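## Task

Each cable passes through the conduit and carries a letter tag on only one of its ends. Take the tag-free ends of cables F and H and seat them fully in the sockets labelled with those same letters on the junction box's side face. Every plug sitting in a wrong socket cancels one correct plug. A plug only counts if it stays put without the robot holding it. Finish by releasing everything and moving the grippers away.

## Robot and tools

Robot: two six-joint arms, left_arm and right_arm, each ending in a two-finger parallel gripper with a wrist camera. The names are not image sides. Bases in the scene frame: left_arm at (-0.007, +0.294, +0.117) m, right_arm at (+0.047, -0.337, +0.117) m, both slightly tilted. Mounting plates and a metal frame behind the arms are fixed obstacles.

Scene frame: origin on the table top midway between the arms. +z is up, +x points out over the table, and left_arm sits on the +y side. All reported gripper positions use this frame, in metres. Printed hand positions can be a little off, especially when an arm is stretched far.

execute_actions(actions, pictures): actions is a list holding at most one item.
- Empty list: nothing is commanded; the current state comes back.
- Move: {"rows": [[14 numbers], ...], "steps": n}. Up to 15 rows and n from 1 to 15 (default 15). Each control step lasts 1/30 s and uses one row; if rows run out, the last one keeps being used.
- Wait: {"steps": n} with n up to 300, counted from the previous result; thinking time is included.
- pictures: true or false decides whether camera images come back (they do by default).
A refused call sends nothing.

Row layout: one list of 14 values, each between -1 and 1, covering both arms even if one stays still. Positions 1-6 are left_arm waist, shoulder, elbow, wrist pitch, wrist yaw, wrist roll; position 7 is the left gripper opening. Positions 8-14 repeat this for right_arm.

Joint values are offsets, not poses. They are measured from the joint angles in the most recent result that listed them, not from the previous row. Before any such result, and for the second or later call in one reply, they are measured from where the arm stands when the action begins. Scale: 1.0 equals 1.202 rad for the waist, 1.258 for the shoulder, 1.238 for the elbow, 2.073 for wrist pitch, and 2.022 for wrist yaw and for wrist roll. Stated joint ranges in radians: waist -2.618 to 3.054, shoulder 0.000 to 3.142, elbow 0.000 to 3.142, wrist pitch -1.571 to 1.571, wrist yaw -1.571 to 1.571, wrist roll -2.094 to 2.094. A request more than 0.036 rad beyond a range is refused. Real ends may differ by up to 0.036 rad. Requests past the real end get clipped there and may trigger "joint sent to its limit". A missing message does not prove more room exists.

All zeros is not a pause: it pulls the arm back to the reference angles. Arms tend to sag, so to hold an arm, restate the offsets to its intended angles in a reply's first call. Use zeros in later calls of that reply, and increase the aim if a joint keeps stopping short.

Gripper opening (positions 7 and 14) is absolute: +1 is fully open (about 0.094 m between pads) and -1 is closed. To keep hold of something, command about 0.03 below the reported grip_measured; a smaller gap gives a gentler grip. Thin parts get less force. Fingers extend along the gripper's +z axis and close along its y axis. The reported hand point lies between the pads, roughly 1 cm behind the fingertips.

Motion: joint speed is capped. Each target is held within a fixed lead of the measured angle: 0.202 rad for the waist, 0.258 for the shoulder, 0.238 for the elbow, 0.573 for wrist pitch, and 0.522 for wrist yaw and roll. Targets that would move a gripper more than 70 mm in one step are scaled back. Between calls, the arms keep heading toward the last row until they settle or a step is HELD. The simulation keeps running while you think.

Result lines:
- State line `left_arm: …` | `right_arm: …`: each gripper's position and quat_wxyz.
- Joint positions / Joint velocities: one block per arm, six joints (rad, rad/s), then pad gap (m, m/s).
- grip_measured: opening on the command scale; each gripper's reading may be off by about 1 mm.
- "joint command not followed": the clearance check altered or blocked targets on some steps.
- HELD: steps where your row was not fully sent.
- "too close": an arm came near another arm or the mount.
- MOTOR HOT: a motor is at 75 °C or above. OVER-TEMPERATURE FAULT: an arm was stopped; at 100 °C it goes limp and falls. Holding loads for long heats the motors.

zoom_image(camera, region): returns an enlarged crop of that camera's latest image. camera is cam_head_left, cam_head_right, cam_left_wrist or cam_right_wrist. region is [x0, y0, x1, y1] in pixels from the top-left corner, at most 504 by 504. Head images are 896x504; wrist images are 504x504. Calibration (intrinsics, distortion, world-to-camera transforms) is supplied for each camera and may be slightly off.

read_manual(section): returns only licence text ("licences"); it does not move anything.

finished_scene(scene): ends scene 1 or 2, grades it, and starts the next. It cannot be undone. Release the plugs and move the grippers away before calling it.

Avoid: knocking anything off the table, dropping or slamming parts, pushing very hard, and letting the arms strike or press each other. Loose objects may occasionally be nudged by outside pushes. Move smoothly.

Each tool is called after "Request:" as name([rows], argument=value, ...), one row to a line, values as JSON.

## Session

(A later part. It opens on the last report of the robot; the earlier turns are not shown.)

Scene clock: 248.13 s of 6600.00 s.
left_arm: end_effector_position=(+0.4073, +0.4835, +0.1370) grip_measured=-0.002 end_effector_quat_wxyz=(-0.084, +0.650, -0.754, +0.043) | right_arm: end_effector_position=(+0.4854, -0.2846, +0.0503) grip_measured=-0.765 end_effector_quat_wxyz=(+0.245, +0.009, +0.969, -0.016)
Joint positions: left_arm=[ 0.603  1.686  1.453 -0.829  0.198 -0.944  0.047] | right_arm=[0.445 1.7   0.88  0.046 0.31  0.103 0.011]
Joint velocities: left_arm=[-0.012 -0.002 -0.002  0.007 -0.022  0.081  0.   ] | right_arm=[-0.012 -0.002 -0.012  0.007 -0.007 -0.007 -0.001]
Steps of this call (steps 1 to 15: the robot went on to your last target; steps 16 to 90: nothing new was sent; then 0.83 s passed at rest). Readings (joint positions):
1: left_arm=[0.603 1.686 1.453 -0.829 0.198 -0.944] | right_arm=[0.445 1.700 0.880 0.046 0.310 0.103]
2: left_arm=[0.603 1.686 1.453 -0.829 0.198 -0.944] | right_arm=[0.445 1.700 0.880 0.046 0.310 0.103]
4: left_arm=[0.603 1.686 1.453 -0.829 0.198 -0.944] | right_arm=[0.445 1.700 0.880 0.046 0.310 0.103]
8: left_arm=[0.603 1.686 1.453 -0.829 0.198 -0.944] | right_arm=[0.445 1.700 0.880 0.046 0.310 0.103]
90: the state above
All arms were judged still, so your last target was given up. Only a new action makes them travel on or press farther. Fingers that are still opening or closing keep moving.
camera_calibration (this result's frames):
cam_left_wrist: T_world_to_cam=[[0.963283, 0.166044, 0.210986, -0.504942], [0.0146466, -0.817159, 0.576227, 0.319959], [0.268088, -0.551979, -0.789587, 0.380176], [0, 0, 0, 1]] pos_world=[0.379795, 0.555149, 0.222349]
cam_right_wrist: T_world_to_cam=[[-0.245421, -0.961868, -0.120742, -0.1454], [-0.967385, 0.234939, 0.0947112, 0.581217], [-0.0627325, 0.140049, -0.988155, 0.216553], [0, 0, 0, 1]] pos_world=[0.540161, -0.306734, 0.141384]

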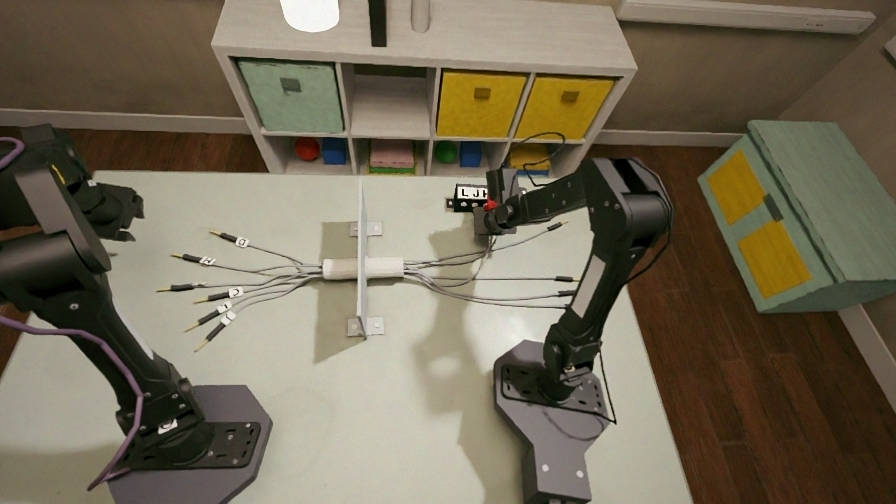

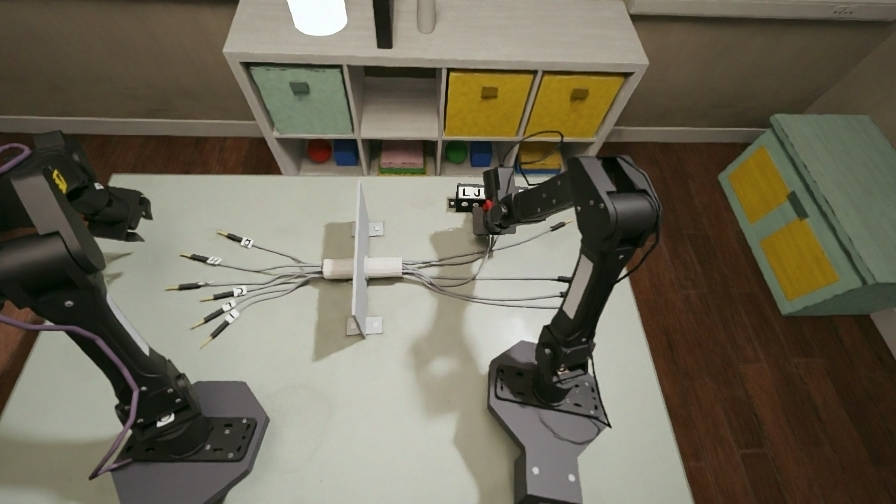

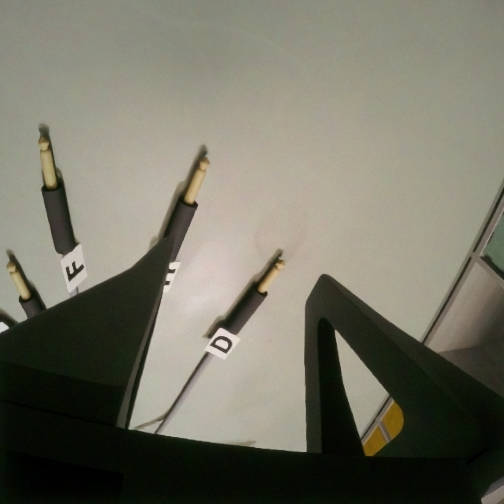

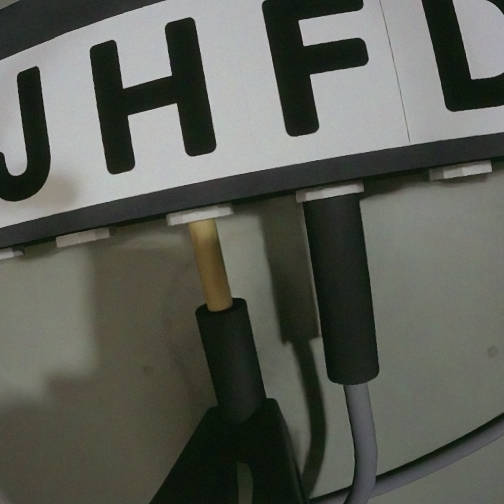

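Request:
execute_actions([
  {"rows":[[0,0,0,0,0,0,0,0,-0.04,-0.075,0.025,-0.01,0,-0.81],[0,0,0,0,0,0,0,0,-0.08,-0.15,0.045,-0.015,0,-0.81]],"steps":15},
])

Request:
execute_actions([
  {"rows":[[0,0,0,0,0,0,0,0,0.07,-0.005,0.05,0,0,-0.81]],"steps":15},
])

Scene clock: 249.97 s of 6600.00 s.
left_arm: end_effector_position=(+0.4073, +0.4835, +0.1370) grip_measured=-0.002 end_effector_quat_wxyz=(-0.084, +0.650, -0.754, +0.043) | right_arm: end_effector_position=(+0.4398, -0.2872, +0.0385) grip_measured=-0.765 end_effector_quat_wxyz=(+0.230, +0.002, +0.973, -0.005)
Joint positions: left_arm=[ 0.603  1.686  1.453 -0.829  0.199 -0.944  0.047] | right_arm=[0.445 1.626 0.7   0.123 0.283 0.103 0.011]
Joint velocities: left_arm=[ 0.002 -0.002 -0.012 -0.007 -0.037 -0.037 -0.001] | right_arm=[ 0.002 -0.012  0.002  0.095 -0.066  0.037 -0.001]
Steps of this call (steps 1 to 40: nothing new was sent; steps 41 to 55: all 15 steps of this action). Readings (joint positions):
41: left_arm=[0.603 1.686 1.453 -0.829 0.198 -0.944] | right_arm=[0.445 1.696 0.869 0.054 0.310 0.103]
42: left_arm=[0.603 1.686 1.453 -0.829 0.198 -0.944] | right_arm=[0.445 1.680 0.837 0.088 0.307 0.103]
44: left_arm=[0.603 1.686 1.453 -0.829 0.198 -0.944] | right_arm=[0.445 1.636 0.755 0.111 0.298 0.103]
48: left_arm=[0.603 1.686 1.453 -0.829 0.199 -0.944] | right_arm=[0.445 1.626 0.700 0.110 0.288 0.103]
55: the state above
camera_calibration (this result's frames):
cam_left_wrist: T_world_to_cam=[[0.963258, 0.166047, 0.211099, -0.504969], [0.0144891, -0.816968, 0.5765, 0.319842], [0.268188, -0.55226, -0.789357, 0.3802], [0, 0, 0, 1]] pos_world=[0.379816, 0.555119, 0.222323]
cam_right_wrist: T_world_to_cam=[[-0.232143, -0.963825, -0.130962, -0.166507], [-0.968, 0.215729, 0.128205, 0.532271], [-0.095315, 0.156533, -0.983063, 0.221304], [0, 0, 0, 1]] pos_world=[0.497679, -0.309951, 0.12751]

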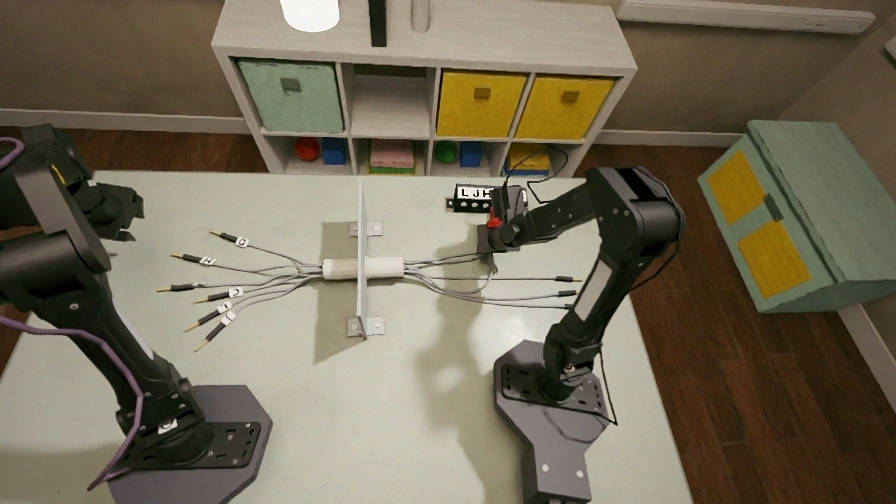

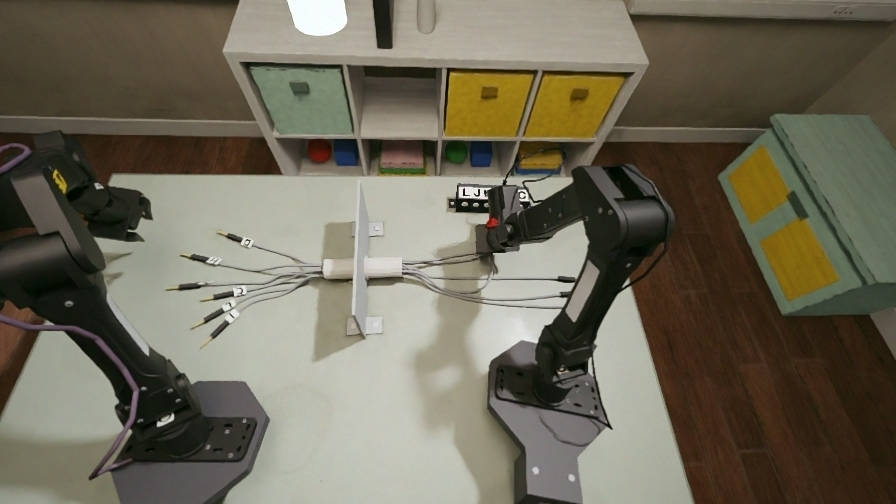

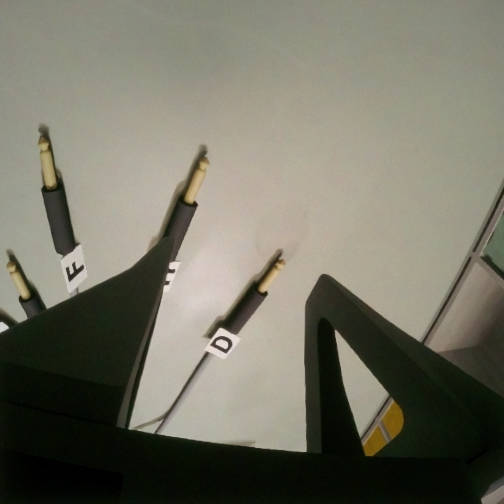

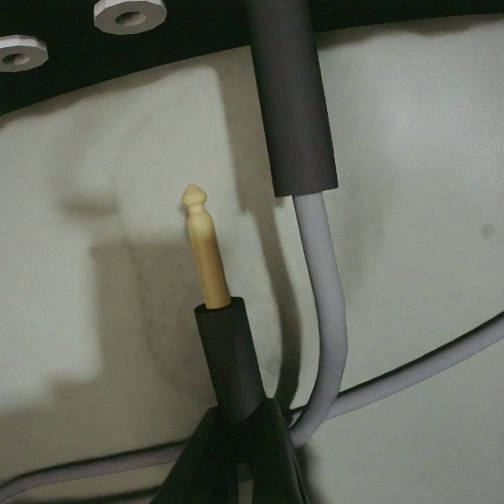

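Scene clock: 250.47 s of 6600.00 s.
left_arm: end_effector_position=(+0.4073, +0.4834, +0.1370) grip_measured=-0.002 end_effector_quat_wxyz=(-0.084, +0.650, -0.754, +0.043) | right_arm: end_effector_position=(+0.4472, -0.2830, +0.0274) grip_measured=-0.765 end_effector_quat_wxyz=(+0.243, +0.006, +0.970, -0.002)
Joint positions: left_arm=[ 0.603  1.686  1.453 -0.829  0.199 -0.944  0.047] | right_arm=[0.445 1.688 0.7   0.214 0.281 0.103 0.011]
Joint velocities: left_arm=[-0.012 -0.017 -0.002  0.037  0.037  0.007  0.   ] | right_arm=[ 0.007  0.022  0.012  0.022 -0.007  0.066  0.   ]
Steps of this call (steps 1 to 15: all 15 steps of this action). Readings (joint positions):
1: left_arm=[0.603 1.686 1.453 -0.829 0.199 -0.944] | right_arm=[0.445 1.633 0.700 0.133 0.283 0.103]
2: left_arm=[0.603 1.686 1.453 -0.829 0.199 -0.944] | right_arm=[0.445 1.650 0.700 0.158 0.283 0.103]
4: left_arm=[0.603 1.686 1.453 -0.829 0.199 -0.944] | right_arm=[0.445 1.683 0.700 0.190 0.283 0.103]
8: left_arm=[0.603 1.686 1.453 -0.829 0.199 -0.944] | right_arm=[0.445 1.688 0.700 0.212 0.281 0.103]
15: the state above
camera_calibration (this result's frames):
cam_left_wrist: T_world_to_cam=[[0.963232, 0.166051, 0.211212, -0.504996], [0.0143315, -0.816778, 0.576774, 0.319725], [0.268287, -0.55254, -0.789127, 0.380224], [0, 0, 0, 1]] pos_world=[0.379837, 0.555089, 0.222298]
cam_right_wrist: T_world_to_cam=[[-0.233158, -0.961674, -0.14429, -0.160829], [-0.97008, 0.219689, 0.103355, 0.542658], [-0.0676947, 0.164071, -0.984123, 0.200269], [0, 0, 0, 1]] pos_world=[0.50248, -0.306739, 0.117797]

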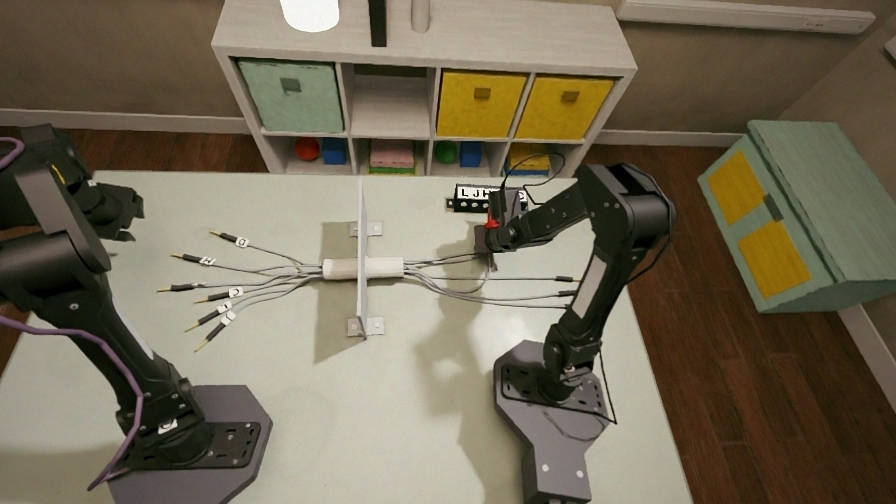

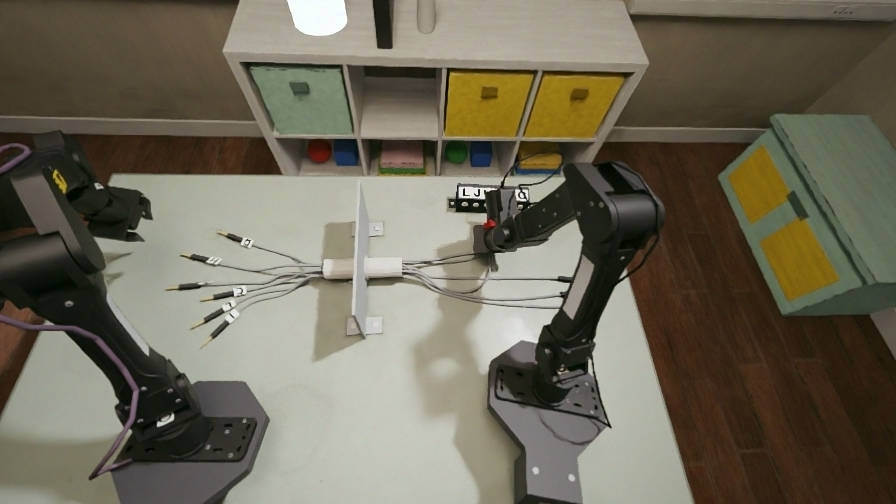

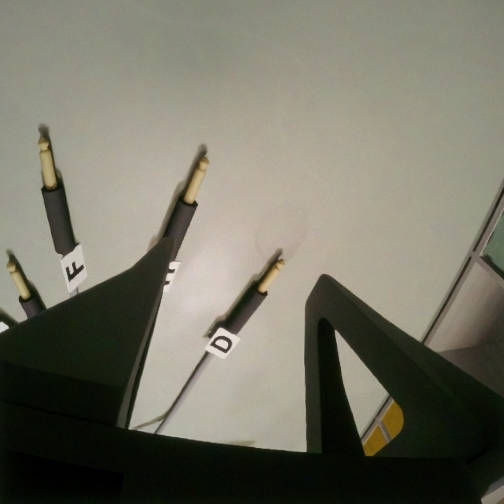

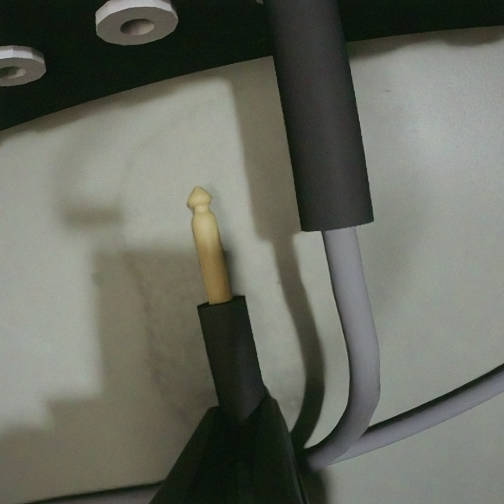

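Request:
execute_actions([
  {"rows":[[0,0,0,0,0,0,0,0,0,0,0.008,0,0,-0.77],[0,0,0,0,0,0,0,0,0,0,0.008,0,0,-0.74],[0,0,0,0,0,0,0,0,0,0,0.008,0,0,-0.72],[0,0,0,0,0,0,0,0,0,0,0.008,0,0,-0.68],[0,0,0,0,0,0,0,0,0,0,0.008,0,0,-0.62],[0,0,0,0,0,0,0,0,0,0,0.008,0,0,-0.55]],"steps":12},
])

Scene clock: 251.53 s of 6600.00 s.
left_arm: end_effector_position=(+0.4074, +0.4833, +0.1370) grip_measured=-0.002 end_effector_quat_wxyz=(-0.084, +0.650, -0.754, +0.043) | right_arm: end_effector_position=(+0.4480, -0.2824, +0.0279) grip_measured=-0.553 end_effector_quat_wxyz=(+0.245, +0.006, +0.970, -0.000)
Joint positions: left_arm=[ 0.603  1.686  1.453 -0.829  0.2   -0.944  0.047] | right_arm=[0.445 1.688 0.7   0.218 0.279 0.103 0.021]
Joint velocities: left_arm=[ 0.002 -0.012 -0.007 -0.051  0.007 -0.095  0.   ] | right_arm=[-0.012 -0.027 -0.002 -0.066  0.022 -0.066 -0.   ]
Steps of this call (steps 1 to 15: the robot went on to your last target; steps 16 to 20: nothing new was sent; steps 21 to 32: all 12 steps of this action). Readings (joint positions):
21: left_arm=[0.603 1.686 1.453 -0.829 0.199 -0.944] | right_arm=[0.445 1.688 0.700 0.214 0.281 0.103]
22: left_arm=[0.603 1.686 1.453 -0.829 0.199 -0.944] | right_arm=[0.445 1.688 0.700 0.215 0.281 0.103]
24: left_arm=[0.603 1.686 1.453 -0.829 0.199 -0.944] | right_arm=[0.445 1.688 0.700 0.215 0.281 0.103]
28: left_arm=[0.603 1.686 1.453 -0.829 0.200 -0.944] | right_arm=[0.445 1.688 0.700 0.218 0.279 0.103]
32: the state above
camera_calibration (this result's frames):
cam_left_wrist: T_world_to_cam=[[0.963207, 0.166054, 0.211325, -0.505024], [0.014174, -0.816588, 0.577048, 0.319608], [0.268387, -0.552821, -0.788896, 0.380249], [0, 0, 0, 1]] pos_world=[0.379859, 0.555059, 0.222272]
cam_right_wrist: T_world_to_cam=[[-0.232194, -0.961305, -0.148254, -0.160237], [-0.970558, 0.218946, 0.100395, 0.5434], [-0.0640501, 0.1672, -0.98384, 0.199923], [0, 0, 0, 1]] pos_world=[0.503001, -0.306439, 0.118382]

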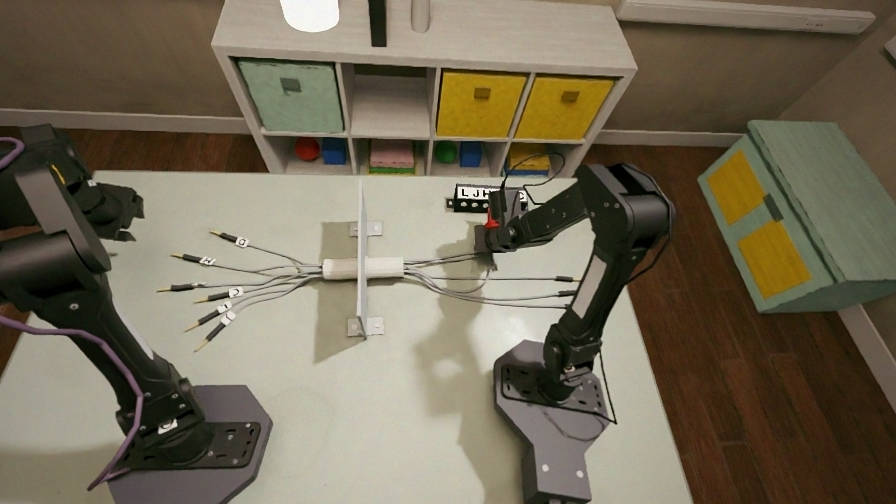

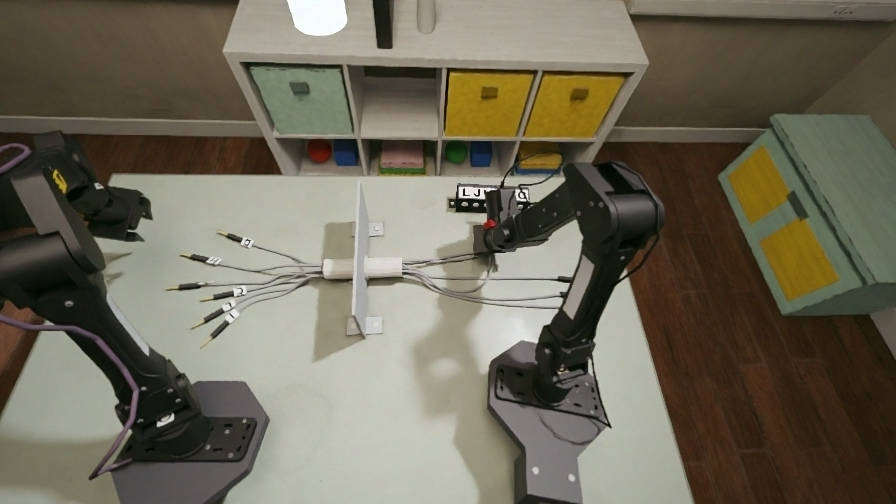

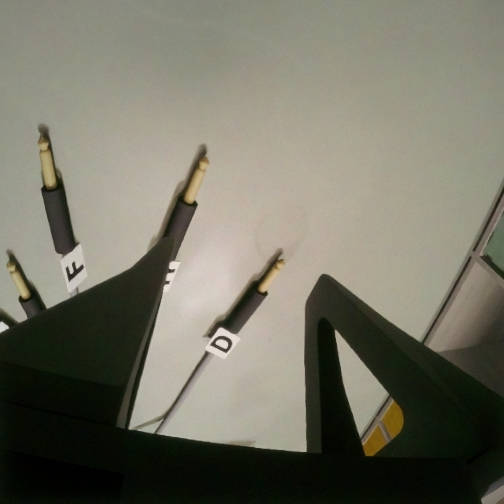

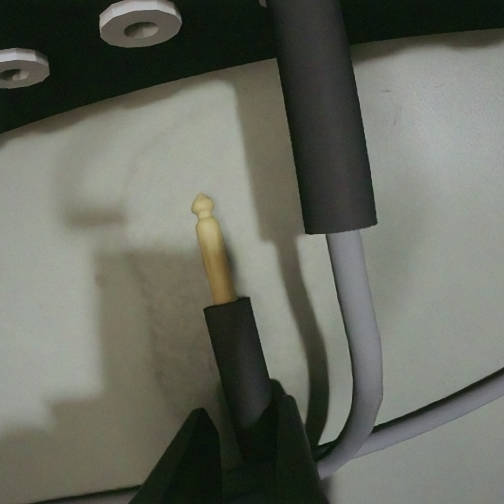

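Request:
execute_actions([
  {"rows":[[0,0,0,0,0,0,0,0,0.01,-0.04,0.08,0,0,-0.55],[0,0,0,0,0,0,0,0,0.015,-0.06,0.12,0,0,-0.55],[0,0,0,0,0,0,0,0,0.025,-0.08,0.16,0,0,-0.55],[0,0,0,0,0,0,0,0,0.035,-0.10,0.19,0,0,-0.55],[0,0,0,0,0,0,0,0,0.045,-0.12,0.22,0,0,-0.55],[0,0,0,0,0,0,0,0,0.055,-0.13,0.235,0,0,-0.55],[0,0,0,0,0,0,0,0,0.065,-0.13,0.235,0,0,-0.55]],"steps":15},
])

Scene clock: 254.73 s of 6600.00 s.
left_arm: end_effector_position=(+0.4074, +0.4833, +0.1370) grip_measured=-0.002 end_effector_quat_wxyz=(-0.084, +0.650, -0.754, +0.043) | right_arm: end_effector_position=(+0.4604, -0.2796, +0.0296) grip_measured=-0.553 end_effector_quat_wxyz=(+0.350, +0.033, +0.936, +0.019)
Joint positions: left_arm=[ 0.603  1.686  1.453 -0.829  0.2   -0.944  0.047] | right_arm=[0.445 1.76  0.556 0.664 0.276 0.103 0.021]
Joint velocities: left_arm=[ 0.007 -0.002 -0.012  0.007 -0.037  0.022  0.   ] | right_arm=[ 0.012 -0.007 -0.007  0.125 -0.007  0.037  0.   ]
Steps of this call (steps 1 to 15: the robot went on to your last target; steps 16 to 81: nothing new was sent; steps 82 to 96: all 15 steps of this action). Readings (joint positions):
82: left_arm=[0.603 1.686 1.453 -0.829 0.200 -0.944] | right_arm=[0.445 1.688 0.694 0.237 0.279 0.103]
83: left_arm=[0.603 1.686 1.453 -0.829 0.200 -0.944] | right_arm=[0.445 1.688 0.680 0.277 0.279 0.103]
85: left_arm=[0.603 1.686 1.453 -0.829 0.200 -0.944] | right_arm=[0.445 1.694 0.641 0.382 0.279 0.103]
89: left_arm=[0.603 1.686 1.453 -0.829 0.200 -0.944] | right_arm=[0.445 1.742 0.566 0.565 0.278 0.103]
96: the state above
camera_calibration (this result's frames):
cam_left_wrist: T_world_to_cam=[[0.963182, 0.166057, 0.211439, -0.505051], [0.0140163, -0.816397, 0.577321, 0.319491], [0.268486, -0.553101, -0.788666, 0.380273], [0, 0, 0, 1]] pos_world=[0.37988, 0.555029, 0.222247]
cam_right_wrist: T_world_to_cam=[[-0.230213, -0.941273, -0.246995, -0.146749], [-0.96, 0.261237, -0.100776, 0.567535], [0.159382, 0.213916, -0.963762, 0.111511], [0, 0, 0, 1]] pos_world=[0.493277, -0.310246, 0.128418]

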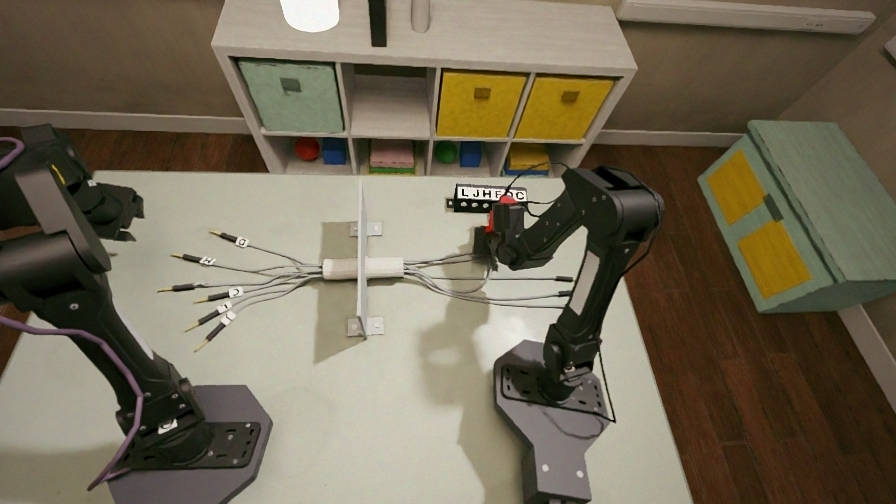

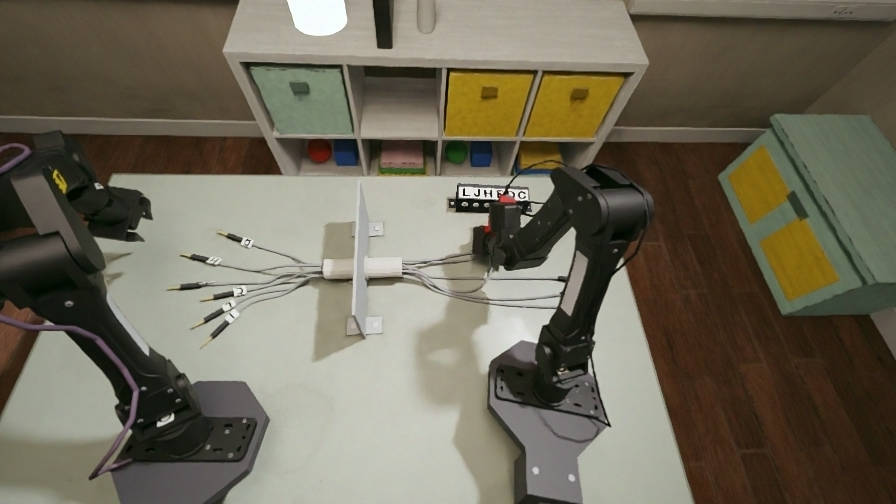

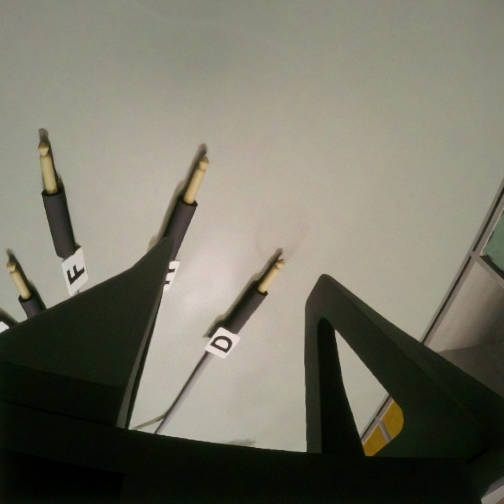

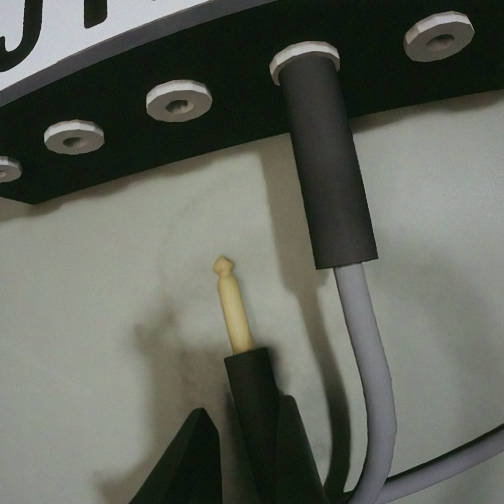

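Request:
execute_actions([
  {"rows":[[0,0,0,0,0,0,0,-0.012,0.012,0,0.015,0,0,-0.5],[0,0,0,0,0,0,0,-0.014,0.026,0,0.022,0,0,-0.5]],"steps":10},
])

Scene clock: 255.97 s of 6600.00 s.
left_arm: end_effector_position=(+0.4074, +0.4833, +0.1370) grip_measured=-0.002 end_effector_quat_wxyz=(-0.084, +0.650, -0.754, +0.043) | right_arm: end_effector_position=(+0.4621, -0.2818, +0.0265) grip_measured=-0.503 end_effector_quat_wxyz=(+0.354, +0.037, +0.934, +0.018)
Joint positions: left_arm=[ 0.603  1.686  1.453 -0.829  0.2   -0.944  0.047] | right_arm=[0.438 1.781 0.556 0.695 0.276 0.103 0.023]
Joint velocities: left_arm=[ 0.002 -0.022 -0.002 -0.022 -0.007  0.095  0.001] | right_arm=[-0.012 -0.012 -0.012 -0.037 -0.022 -0.051 -0.   ]
Steps of this call (steps 1 to 27: the robot went on to your last target; steps 28 to 37: all 10 steps of this action). Readings (joint positions):
28: left_arm=[0.603 1.686 1.453 -0.829 0.200 -0.944] | right_arm=[0.445 1.760 0.556 0.688 0.276 0.103]
29: left_arm=[0.603 1.686 1.453 -0.829 0.200 -0.944] | right_arm=[0.444 1.762 0.556 0.690 0.276 0.103]
31: left_arm=[0.603 1.686 1.453 -0.829 0.200 -0.944] | right_arm=[0.441 1.771 0.556 0.694 0.276 0.103]
35: left_arm=[0.603 1.686 1.453 -0.829 0.200 -0.944] | right_arm=[0.438 1.781 0.556 0.694 0.276 0.103]
37: the state above
camera_calibration (this result's frames):
cam_left_wrist: T_world_to_cam=[[0.963182, 0.166057, 0.211439, -0.505051], [0.0140163, -0.816397, 0.577321, 0.319491], [0.268486, -0.553101, -0.788666, 0.380273], [0, 0, 0, 1]] pos_world=[0.37988, 0.555029, 0.222247]
cam_right_wrist: T_world_to_cam=[[-0.236295, -0.939321, -0.248677, -0.145759], [-0.956774, 0.269578, -0.109134, 0.570562], [0.16955, 0.21214, -0.962418, 0.103537], [0, 0, 0, 1]] pos_world=[0.493902, -0.31269, 0.125667]

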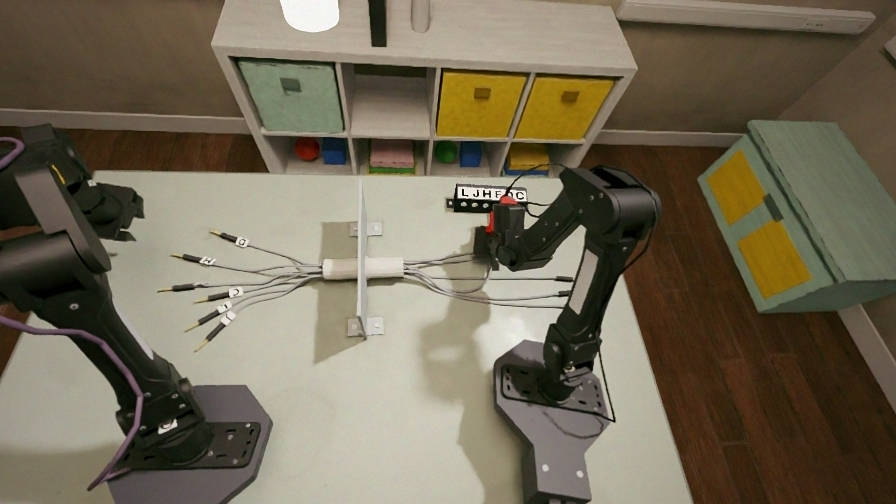

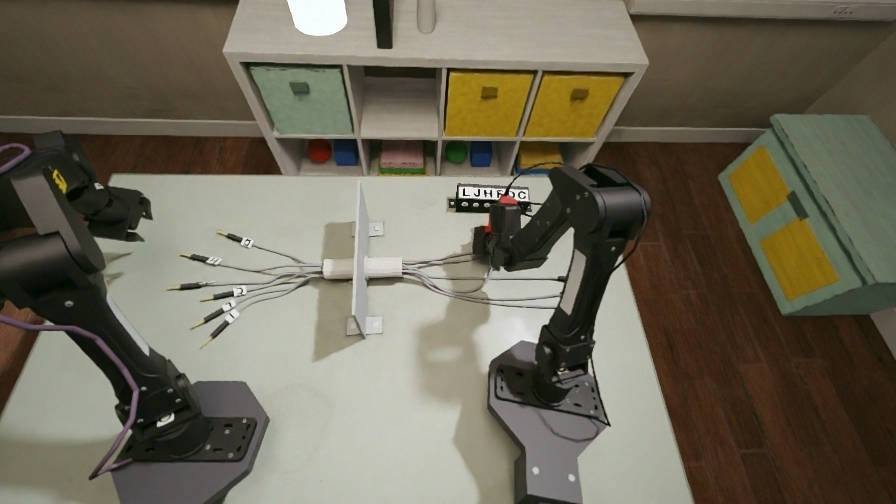

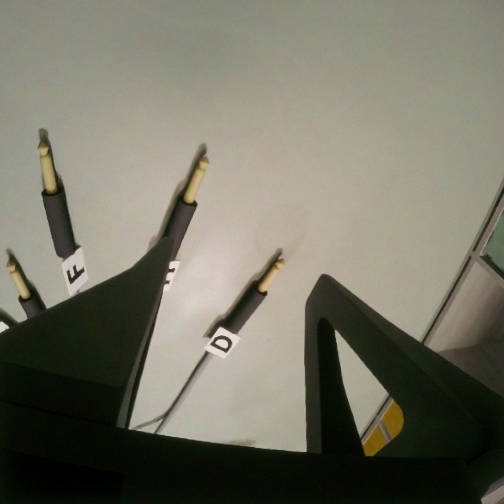

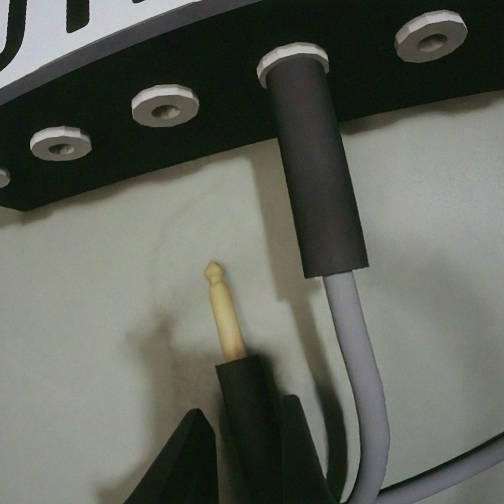

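Lower ~4 mm more and close.

Request:
execute_actions([
  {"rows":[[0,0,0,0,0,0,0,0,0.012,0,0.008,0,0,-0.5],[0,0,0,0,0,0,0,0,0.012,0,0.008,0,0,-0.5],[0,0,0,0,0,0,0,0,0.012,0,0.008,0,0,-0.5],[0,0,0,0,0,0,0,0,0.012,0,0.008,0,0,-0.5],[0,0,0,0,0,0,0,0,0.012,0,0.008,0,0,-0.5],[0,0,0,0,0,0,0,0,0.012,0,0.008,0,0,-0.65],[0,0,0,0,0,0,0,0,0.012,0,0.008,0,0,-0.72],[0,0,0,0,0,0,0,0,0.012,0,0.008,0,0,-0.81]],"steps":15},
])

Scene clock: 257.17 s of 6600.00 s.
left_arm: end_effector_position=(+0.4074, +0.4832, +0.1370) grip_measured=-0.002 end_effector_quat_wxyz=(-0.084, +0.650, -0.754, +0.044) | right_arm: end_effector_position=(+0.4622, -0.2818, +0.0266) grip_measured=-0.773 end_effector_quat_wxyz=(+0.354, +0.037, +0.934, +0.018)
Joint positions: left_arm=[ 0.603  1.686  1.453 -0.829  0.2   -0.944  0.047] | right_arm=[0.438 1.781 0.556 0.695 0.276 0.103 0.011]
Joint velocities: left_arm=[-0.002  0.002 -0.002 -0.037  0.051 -0.007 -0.   ] | right_arm=[ 0.012  0.002 -0.007 -0.007 -0.007 -0.051  0.001]
Steps of this call (steps 1 to 15: the robot went on to your last target; steps 16 to 21: nothing new was sent; steps 22 to 36: all 15 steps of this action). Readings (joint positions):
22: left_arm=[0.603 1.686 1.453 -0.829 0.200 -0.944] | right_arm=[0.438 1.781 0.556 0.695 0.276 0.103]
23: left_arm=[0.603 1.686 1.453 -0.829 0.200 -0.944] | right_arm=[0.438 1.781 0.556 0.695 0.276 0.103]
25: left_arm=[0.603 1.686 1.453 -0.829 0.200 -0.944] | right_arm=[0.438 1.781 0.556 0.695 0.276 0.103]
29: left_arm=[0.603 1.686 1.453 -0.829 0.200 -0.944] | right_arm=[0.438 1.781 0.556 0.695 0.276 0.103]
36: the state above
camera_calibration (this result's frames):
cam_left_wrist: T_world_to_cam=[[0.963156, 0.16606, 0.211552, -0.505078], [0.0138587, -0.816206, 0.577594, 0.319375], [0.268585, -0.553382, -0.788435, 0.380297], [0, 0, 0, 1]] pos_world=[0.379901, 0.554998, 0.222221]
cam_right_wrist: T_world_to_cam=[[-0.236274, -0.939285, -0.248835, -0.145721], [-0.956714, 0.269658, -0.109464, 0.570637], [0.169919, 0.212201, -0.96234, 0.103429], [0, 0, 0, 1]] pos_world=[0.493932, -0.312698, 0.125738]

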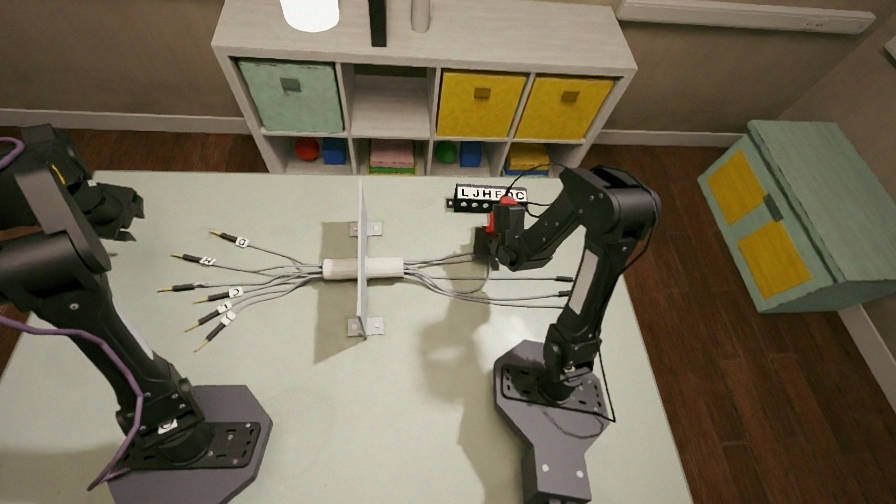

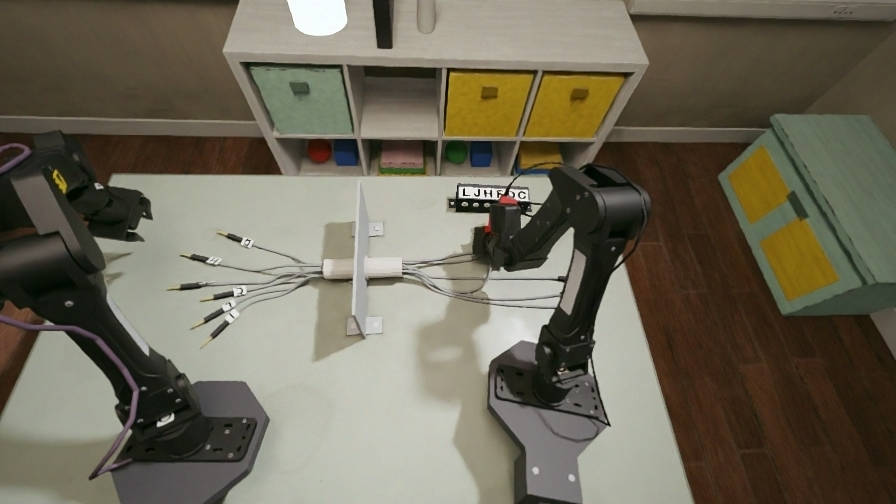

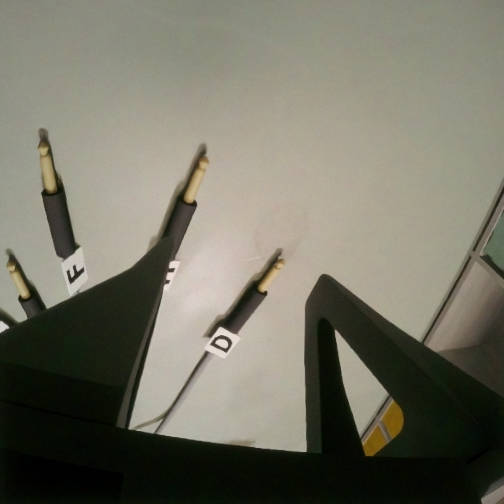

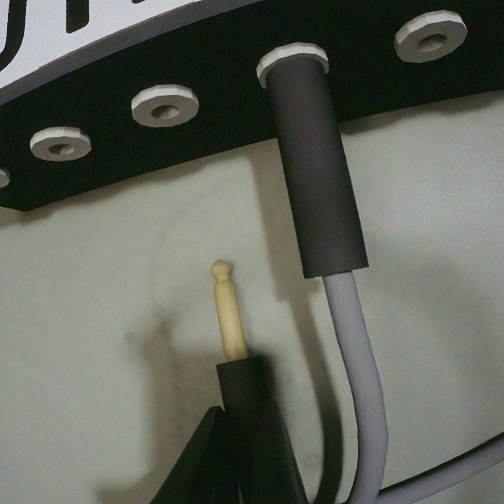

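Request:
execute_actions([
  {"rows":[[0,0,0,0,0,0,0,0,0,0,0.008,0,0,-0.62],[0,0,0,0,0,0,0,0,0,0,0.008,0,0,-0.62],[0,0,0,0,0,0,0,0,0,0,0.008,0,0,-0.62],[0,0,0,0,0,0,0,0,0.015,0,0.01,0,0,-0.62],[0,0,0,0,0,0,0,0,0.028,0,0.012,0,0,-0.62],[0,0,0,0,0,0,0,0,0.028,0,0.012,0,0,-0.62],[0,0,0,0,0,0,0,0,0.028,0,0.012,0,0,-0.62],[0,0,0,0,0,0,0,0,0.028,0,0.012,0,0,-0.62],[0,0,0,0,0,0,0,0,0.028,0,0.012,0,0,-0.62],[0,0,0,0,0,0,0,0,0.028,0,0.012,0,0,-0.7],[0,0,0,0,0,0,0,0,0.028,0,0.012,0,0,-0.75],[0,0,0,0,0,0,0,0,0.028,0,0.012,0,0,-0.81]],"steps":15},
])

Scene clock: 259.00 s of 6600.00 s.
left_arm: end_effector_position=(+0.4075, +0.4832, +0.1370) grip_measured=-0.002 end_effector_quat_wxyz=(-0.084, +0.650, -0.754, +0.044) | right_arm: end_effector_position=(+0.4599, -0.2811, +0.0207) grip_measured=-0.761 end_effector_quat_wxyz=(+0.349, +0.036, +0.936, +0.017)
Joint positions: left_arm=[ 0.603  1.686  1.453 -0.829  0.201 -0.944  0.047] | right_arm=[0.438 1.803 0.556 0.707 0.276 0.103 0.011]
Joint velocities: left_arm=[-0.002 -0.002  0.002  0.037 -0.007  0.022 -0.001] | right_arm=[ 0.007 -0.007  0.007 -0.066 -0.066 -0.051  0.   ]
Steps of this call (steps 1 to 15: the robot went on to your last target; steps 16 to 40: nothing new was sent; steps 41 to 55: all 15 steps of this action). Readings (joint positions):
41: left_arm=[0.603 1.686 1.453 -0.829 0.201 -0.944] | right_arm=[0.438 1.781 0.556 0.695 0.276 0.103]
42: left_arm=[0.603 1.686 1.453 -0.829 0.201 -0.944] | right_arm=[0.438 1.781 0.556 0.695 0.276 0.103]
44: left_arm=[0.603 1.686 1.453 -0.829 0.201 -0.944] | right_arm=[0.438 1.781 0.556 0.695 0.276 0.103]
48: left_arm=[0.603 1.686 1.453 -0.829 0.201 -0.944] | right_arm=[0.438 1.798 0.556 0.704 0.276 0.103]
55: the state above
camera_calibration (this result's frames):
cam_left_wrist: T_world_to_cam=[[0.963131, 0.166063, 0.211665, -0.505105], [0.013701, -0.816015, 0.577868, 0.319258], [0.268684, -0.553662, -0.788205, 0.380321], [0, 0, 0, 1]] pos_world=[0.379922, 0.554968, 0.222196]
cam_right_wrist: T_world_to_cam=[[-0.237036, -0.940243, -0.244453, -0.14711], [-0.958169, 0.267805, -0.100963, 0.567626], [0.160396, 0.210295, -0.964391, 0.101941], [0, 0, 0, 1]] pos_world=[0.49266, -0.311769, 0.119659]

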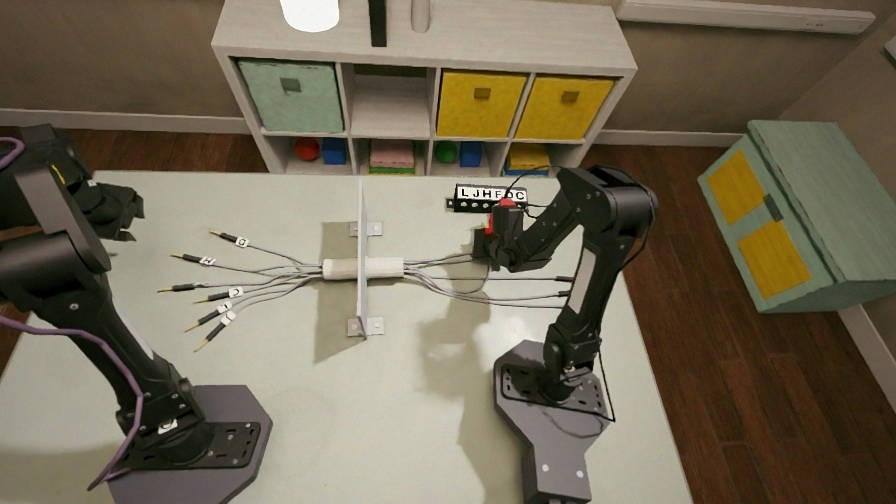

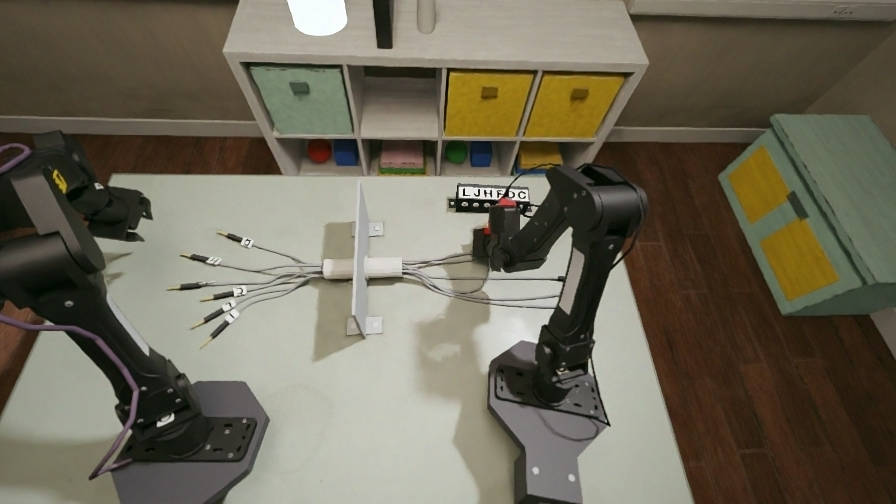

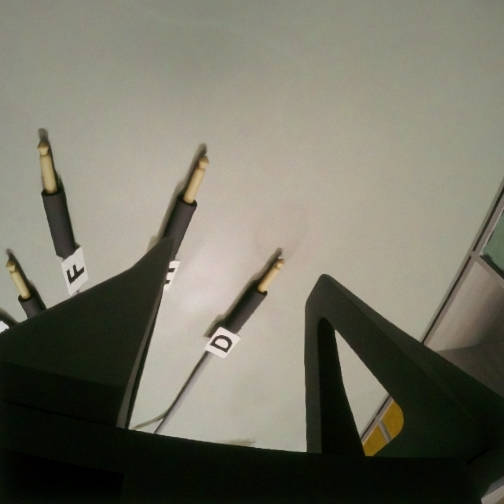

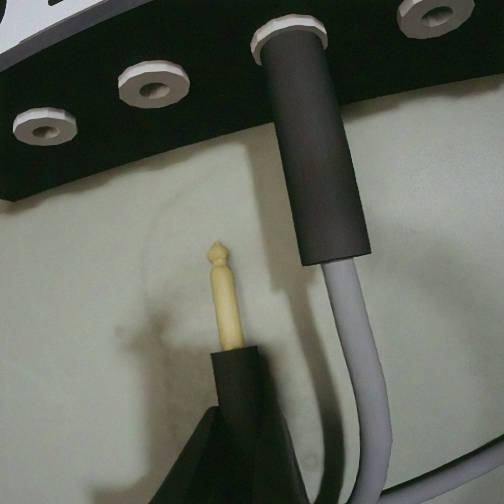

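Request:
execute_actions([
  {"rows":[[0,0,0,0,0,0,0,0,-0.05,0,-0.02,0,0,-0.81],[0,0,0,0,0,0,0,0,-0.09,0,-0.04,0,0,-0.81],[0,0,0,0,0,0,0,-0.005,-0.13,0,-0.06,0,0,-0.81],[0,0,0,0,0,0,0,-0.012,-0.15,0,-0.072,0,0,-0.81]],"steps":15},
])

Scene clock: 260.97 s of 6600.00 s.
left_arm: end_effector_position=(+0.4075, +0.4831, +0.1370) grip_measured=-0.002 end_effector_quat_wxyz=(-0.084, +0.650, -0.754, +0.044) | right_arm: end_effector_position=(+0.4690, -0.2897, +0.0620) grip_measured=-0.761 end_effector_quat_wxyz=(+0.369, +0.043, +0.928, +0.019)
Joint positions: left_arm=[ 0.603  1.686  1.453 -0.829  0.201 -0.944  0.047] | right_arm=[0.433 1.627 0.556 0.574 0.276 0.103 0.011]
Joint velocities: left_arm=[-0.012 -0.002 -0.002 -0.037 -0.037  0.007  0.001] | right_arm=[ 0.002 -0.017  0.002 -0.066  0.022  0.022 -0.001]
Steps of this call (steps 1 to 15: the robot went on to your last target; steps 16 to 44: nothing new was sent; steps 45 to 59: all 15 steps of this action). Readings (joint positions):
45: left_arm=[0.603 1.686 1.453 -0.829 0.201 -0.944] | right_arm=[0.438 1.800 0.556 0.703 0.276 0.103]
46: left_arm=[0.603 1.686 1.453 -0.829 0.201 -0.944] | right_arm=[0.438 1.787 0.556 0.686 0.276 0.103]
48: left_arm=[0.603 1.686 1.453 -0.829 0.201 -0.944] | right_arm=[0.438 1.728 0.556 0.631 0.276 0.103]
52: left_arm=[0.603 1.686 1.453 -0.829 0.201 -0.944] | right_arm=[0.433 1.631 0.556 0.609 0.276 0.103]
59: the state above
camera_calibration (this result's frames):
cam_left_wrist: T_world_to_cam=[[0.963105, 0.166066, 0.211778, -0.505133], [0.0135433, -0.815824, 0.578141, 0.319141], [0.268783, -0.553943, -0.787974, 0.380346], [0, 0, 0, 1]] pos_world=[0.379943, 0.554938, 0.22217]
cam_right_wrist: T_world_to_cam=[[-0.238688, -0.935352, -0.261045, -0.139734], [-0.949716, 0.280938, -0.138253, 0.584939], [0.202653, 0.21492, -0.955375, 0.123016], [0, 0, 0, 1]] pos_world=[0.497243, -0.321471, 0.161919]

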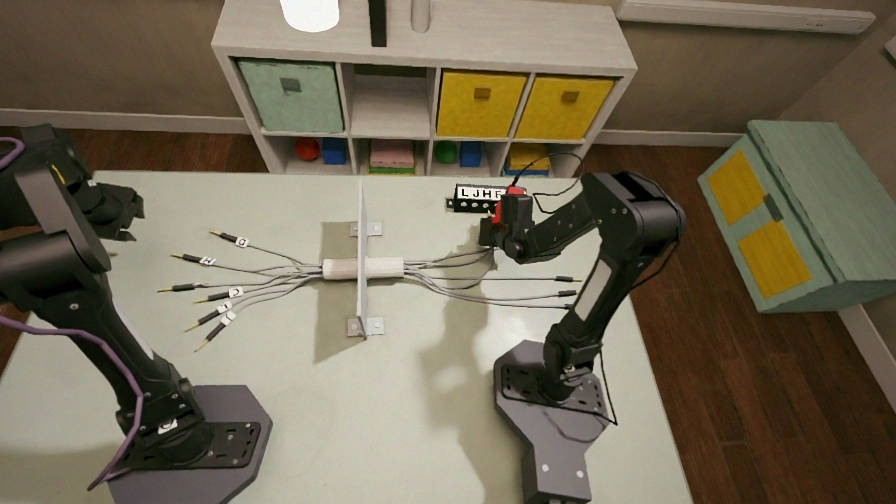

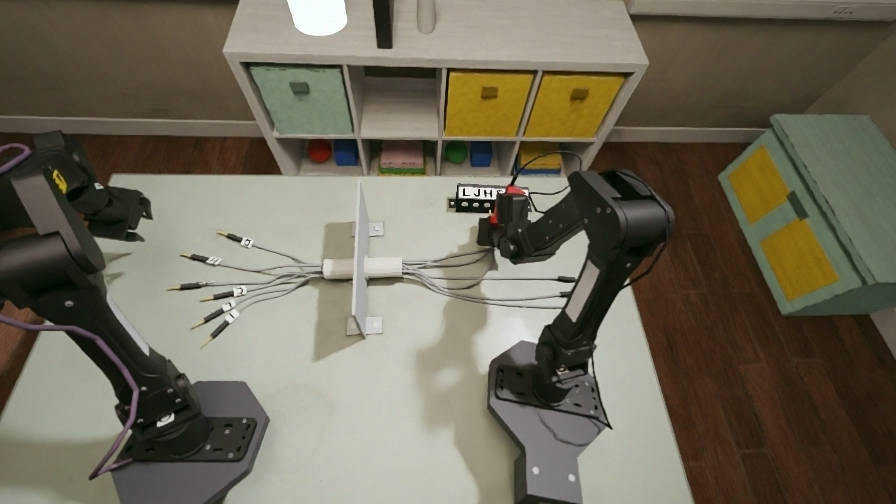

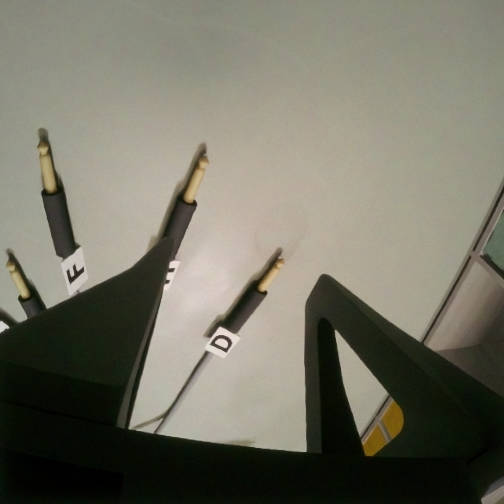

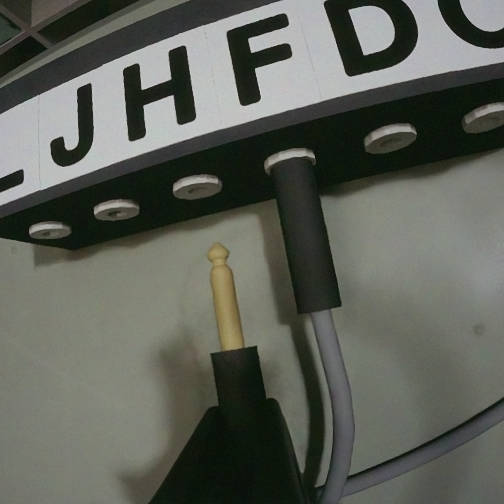

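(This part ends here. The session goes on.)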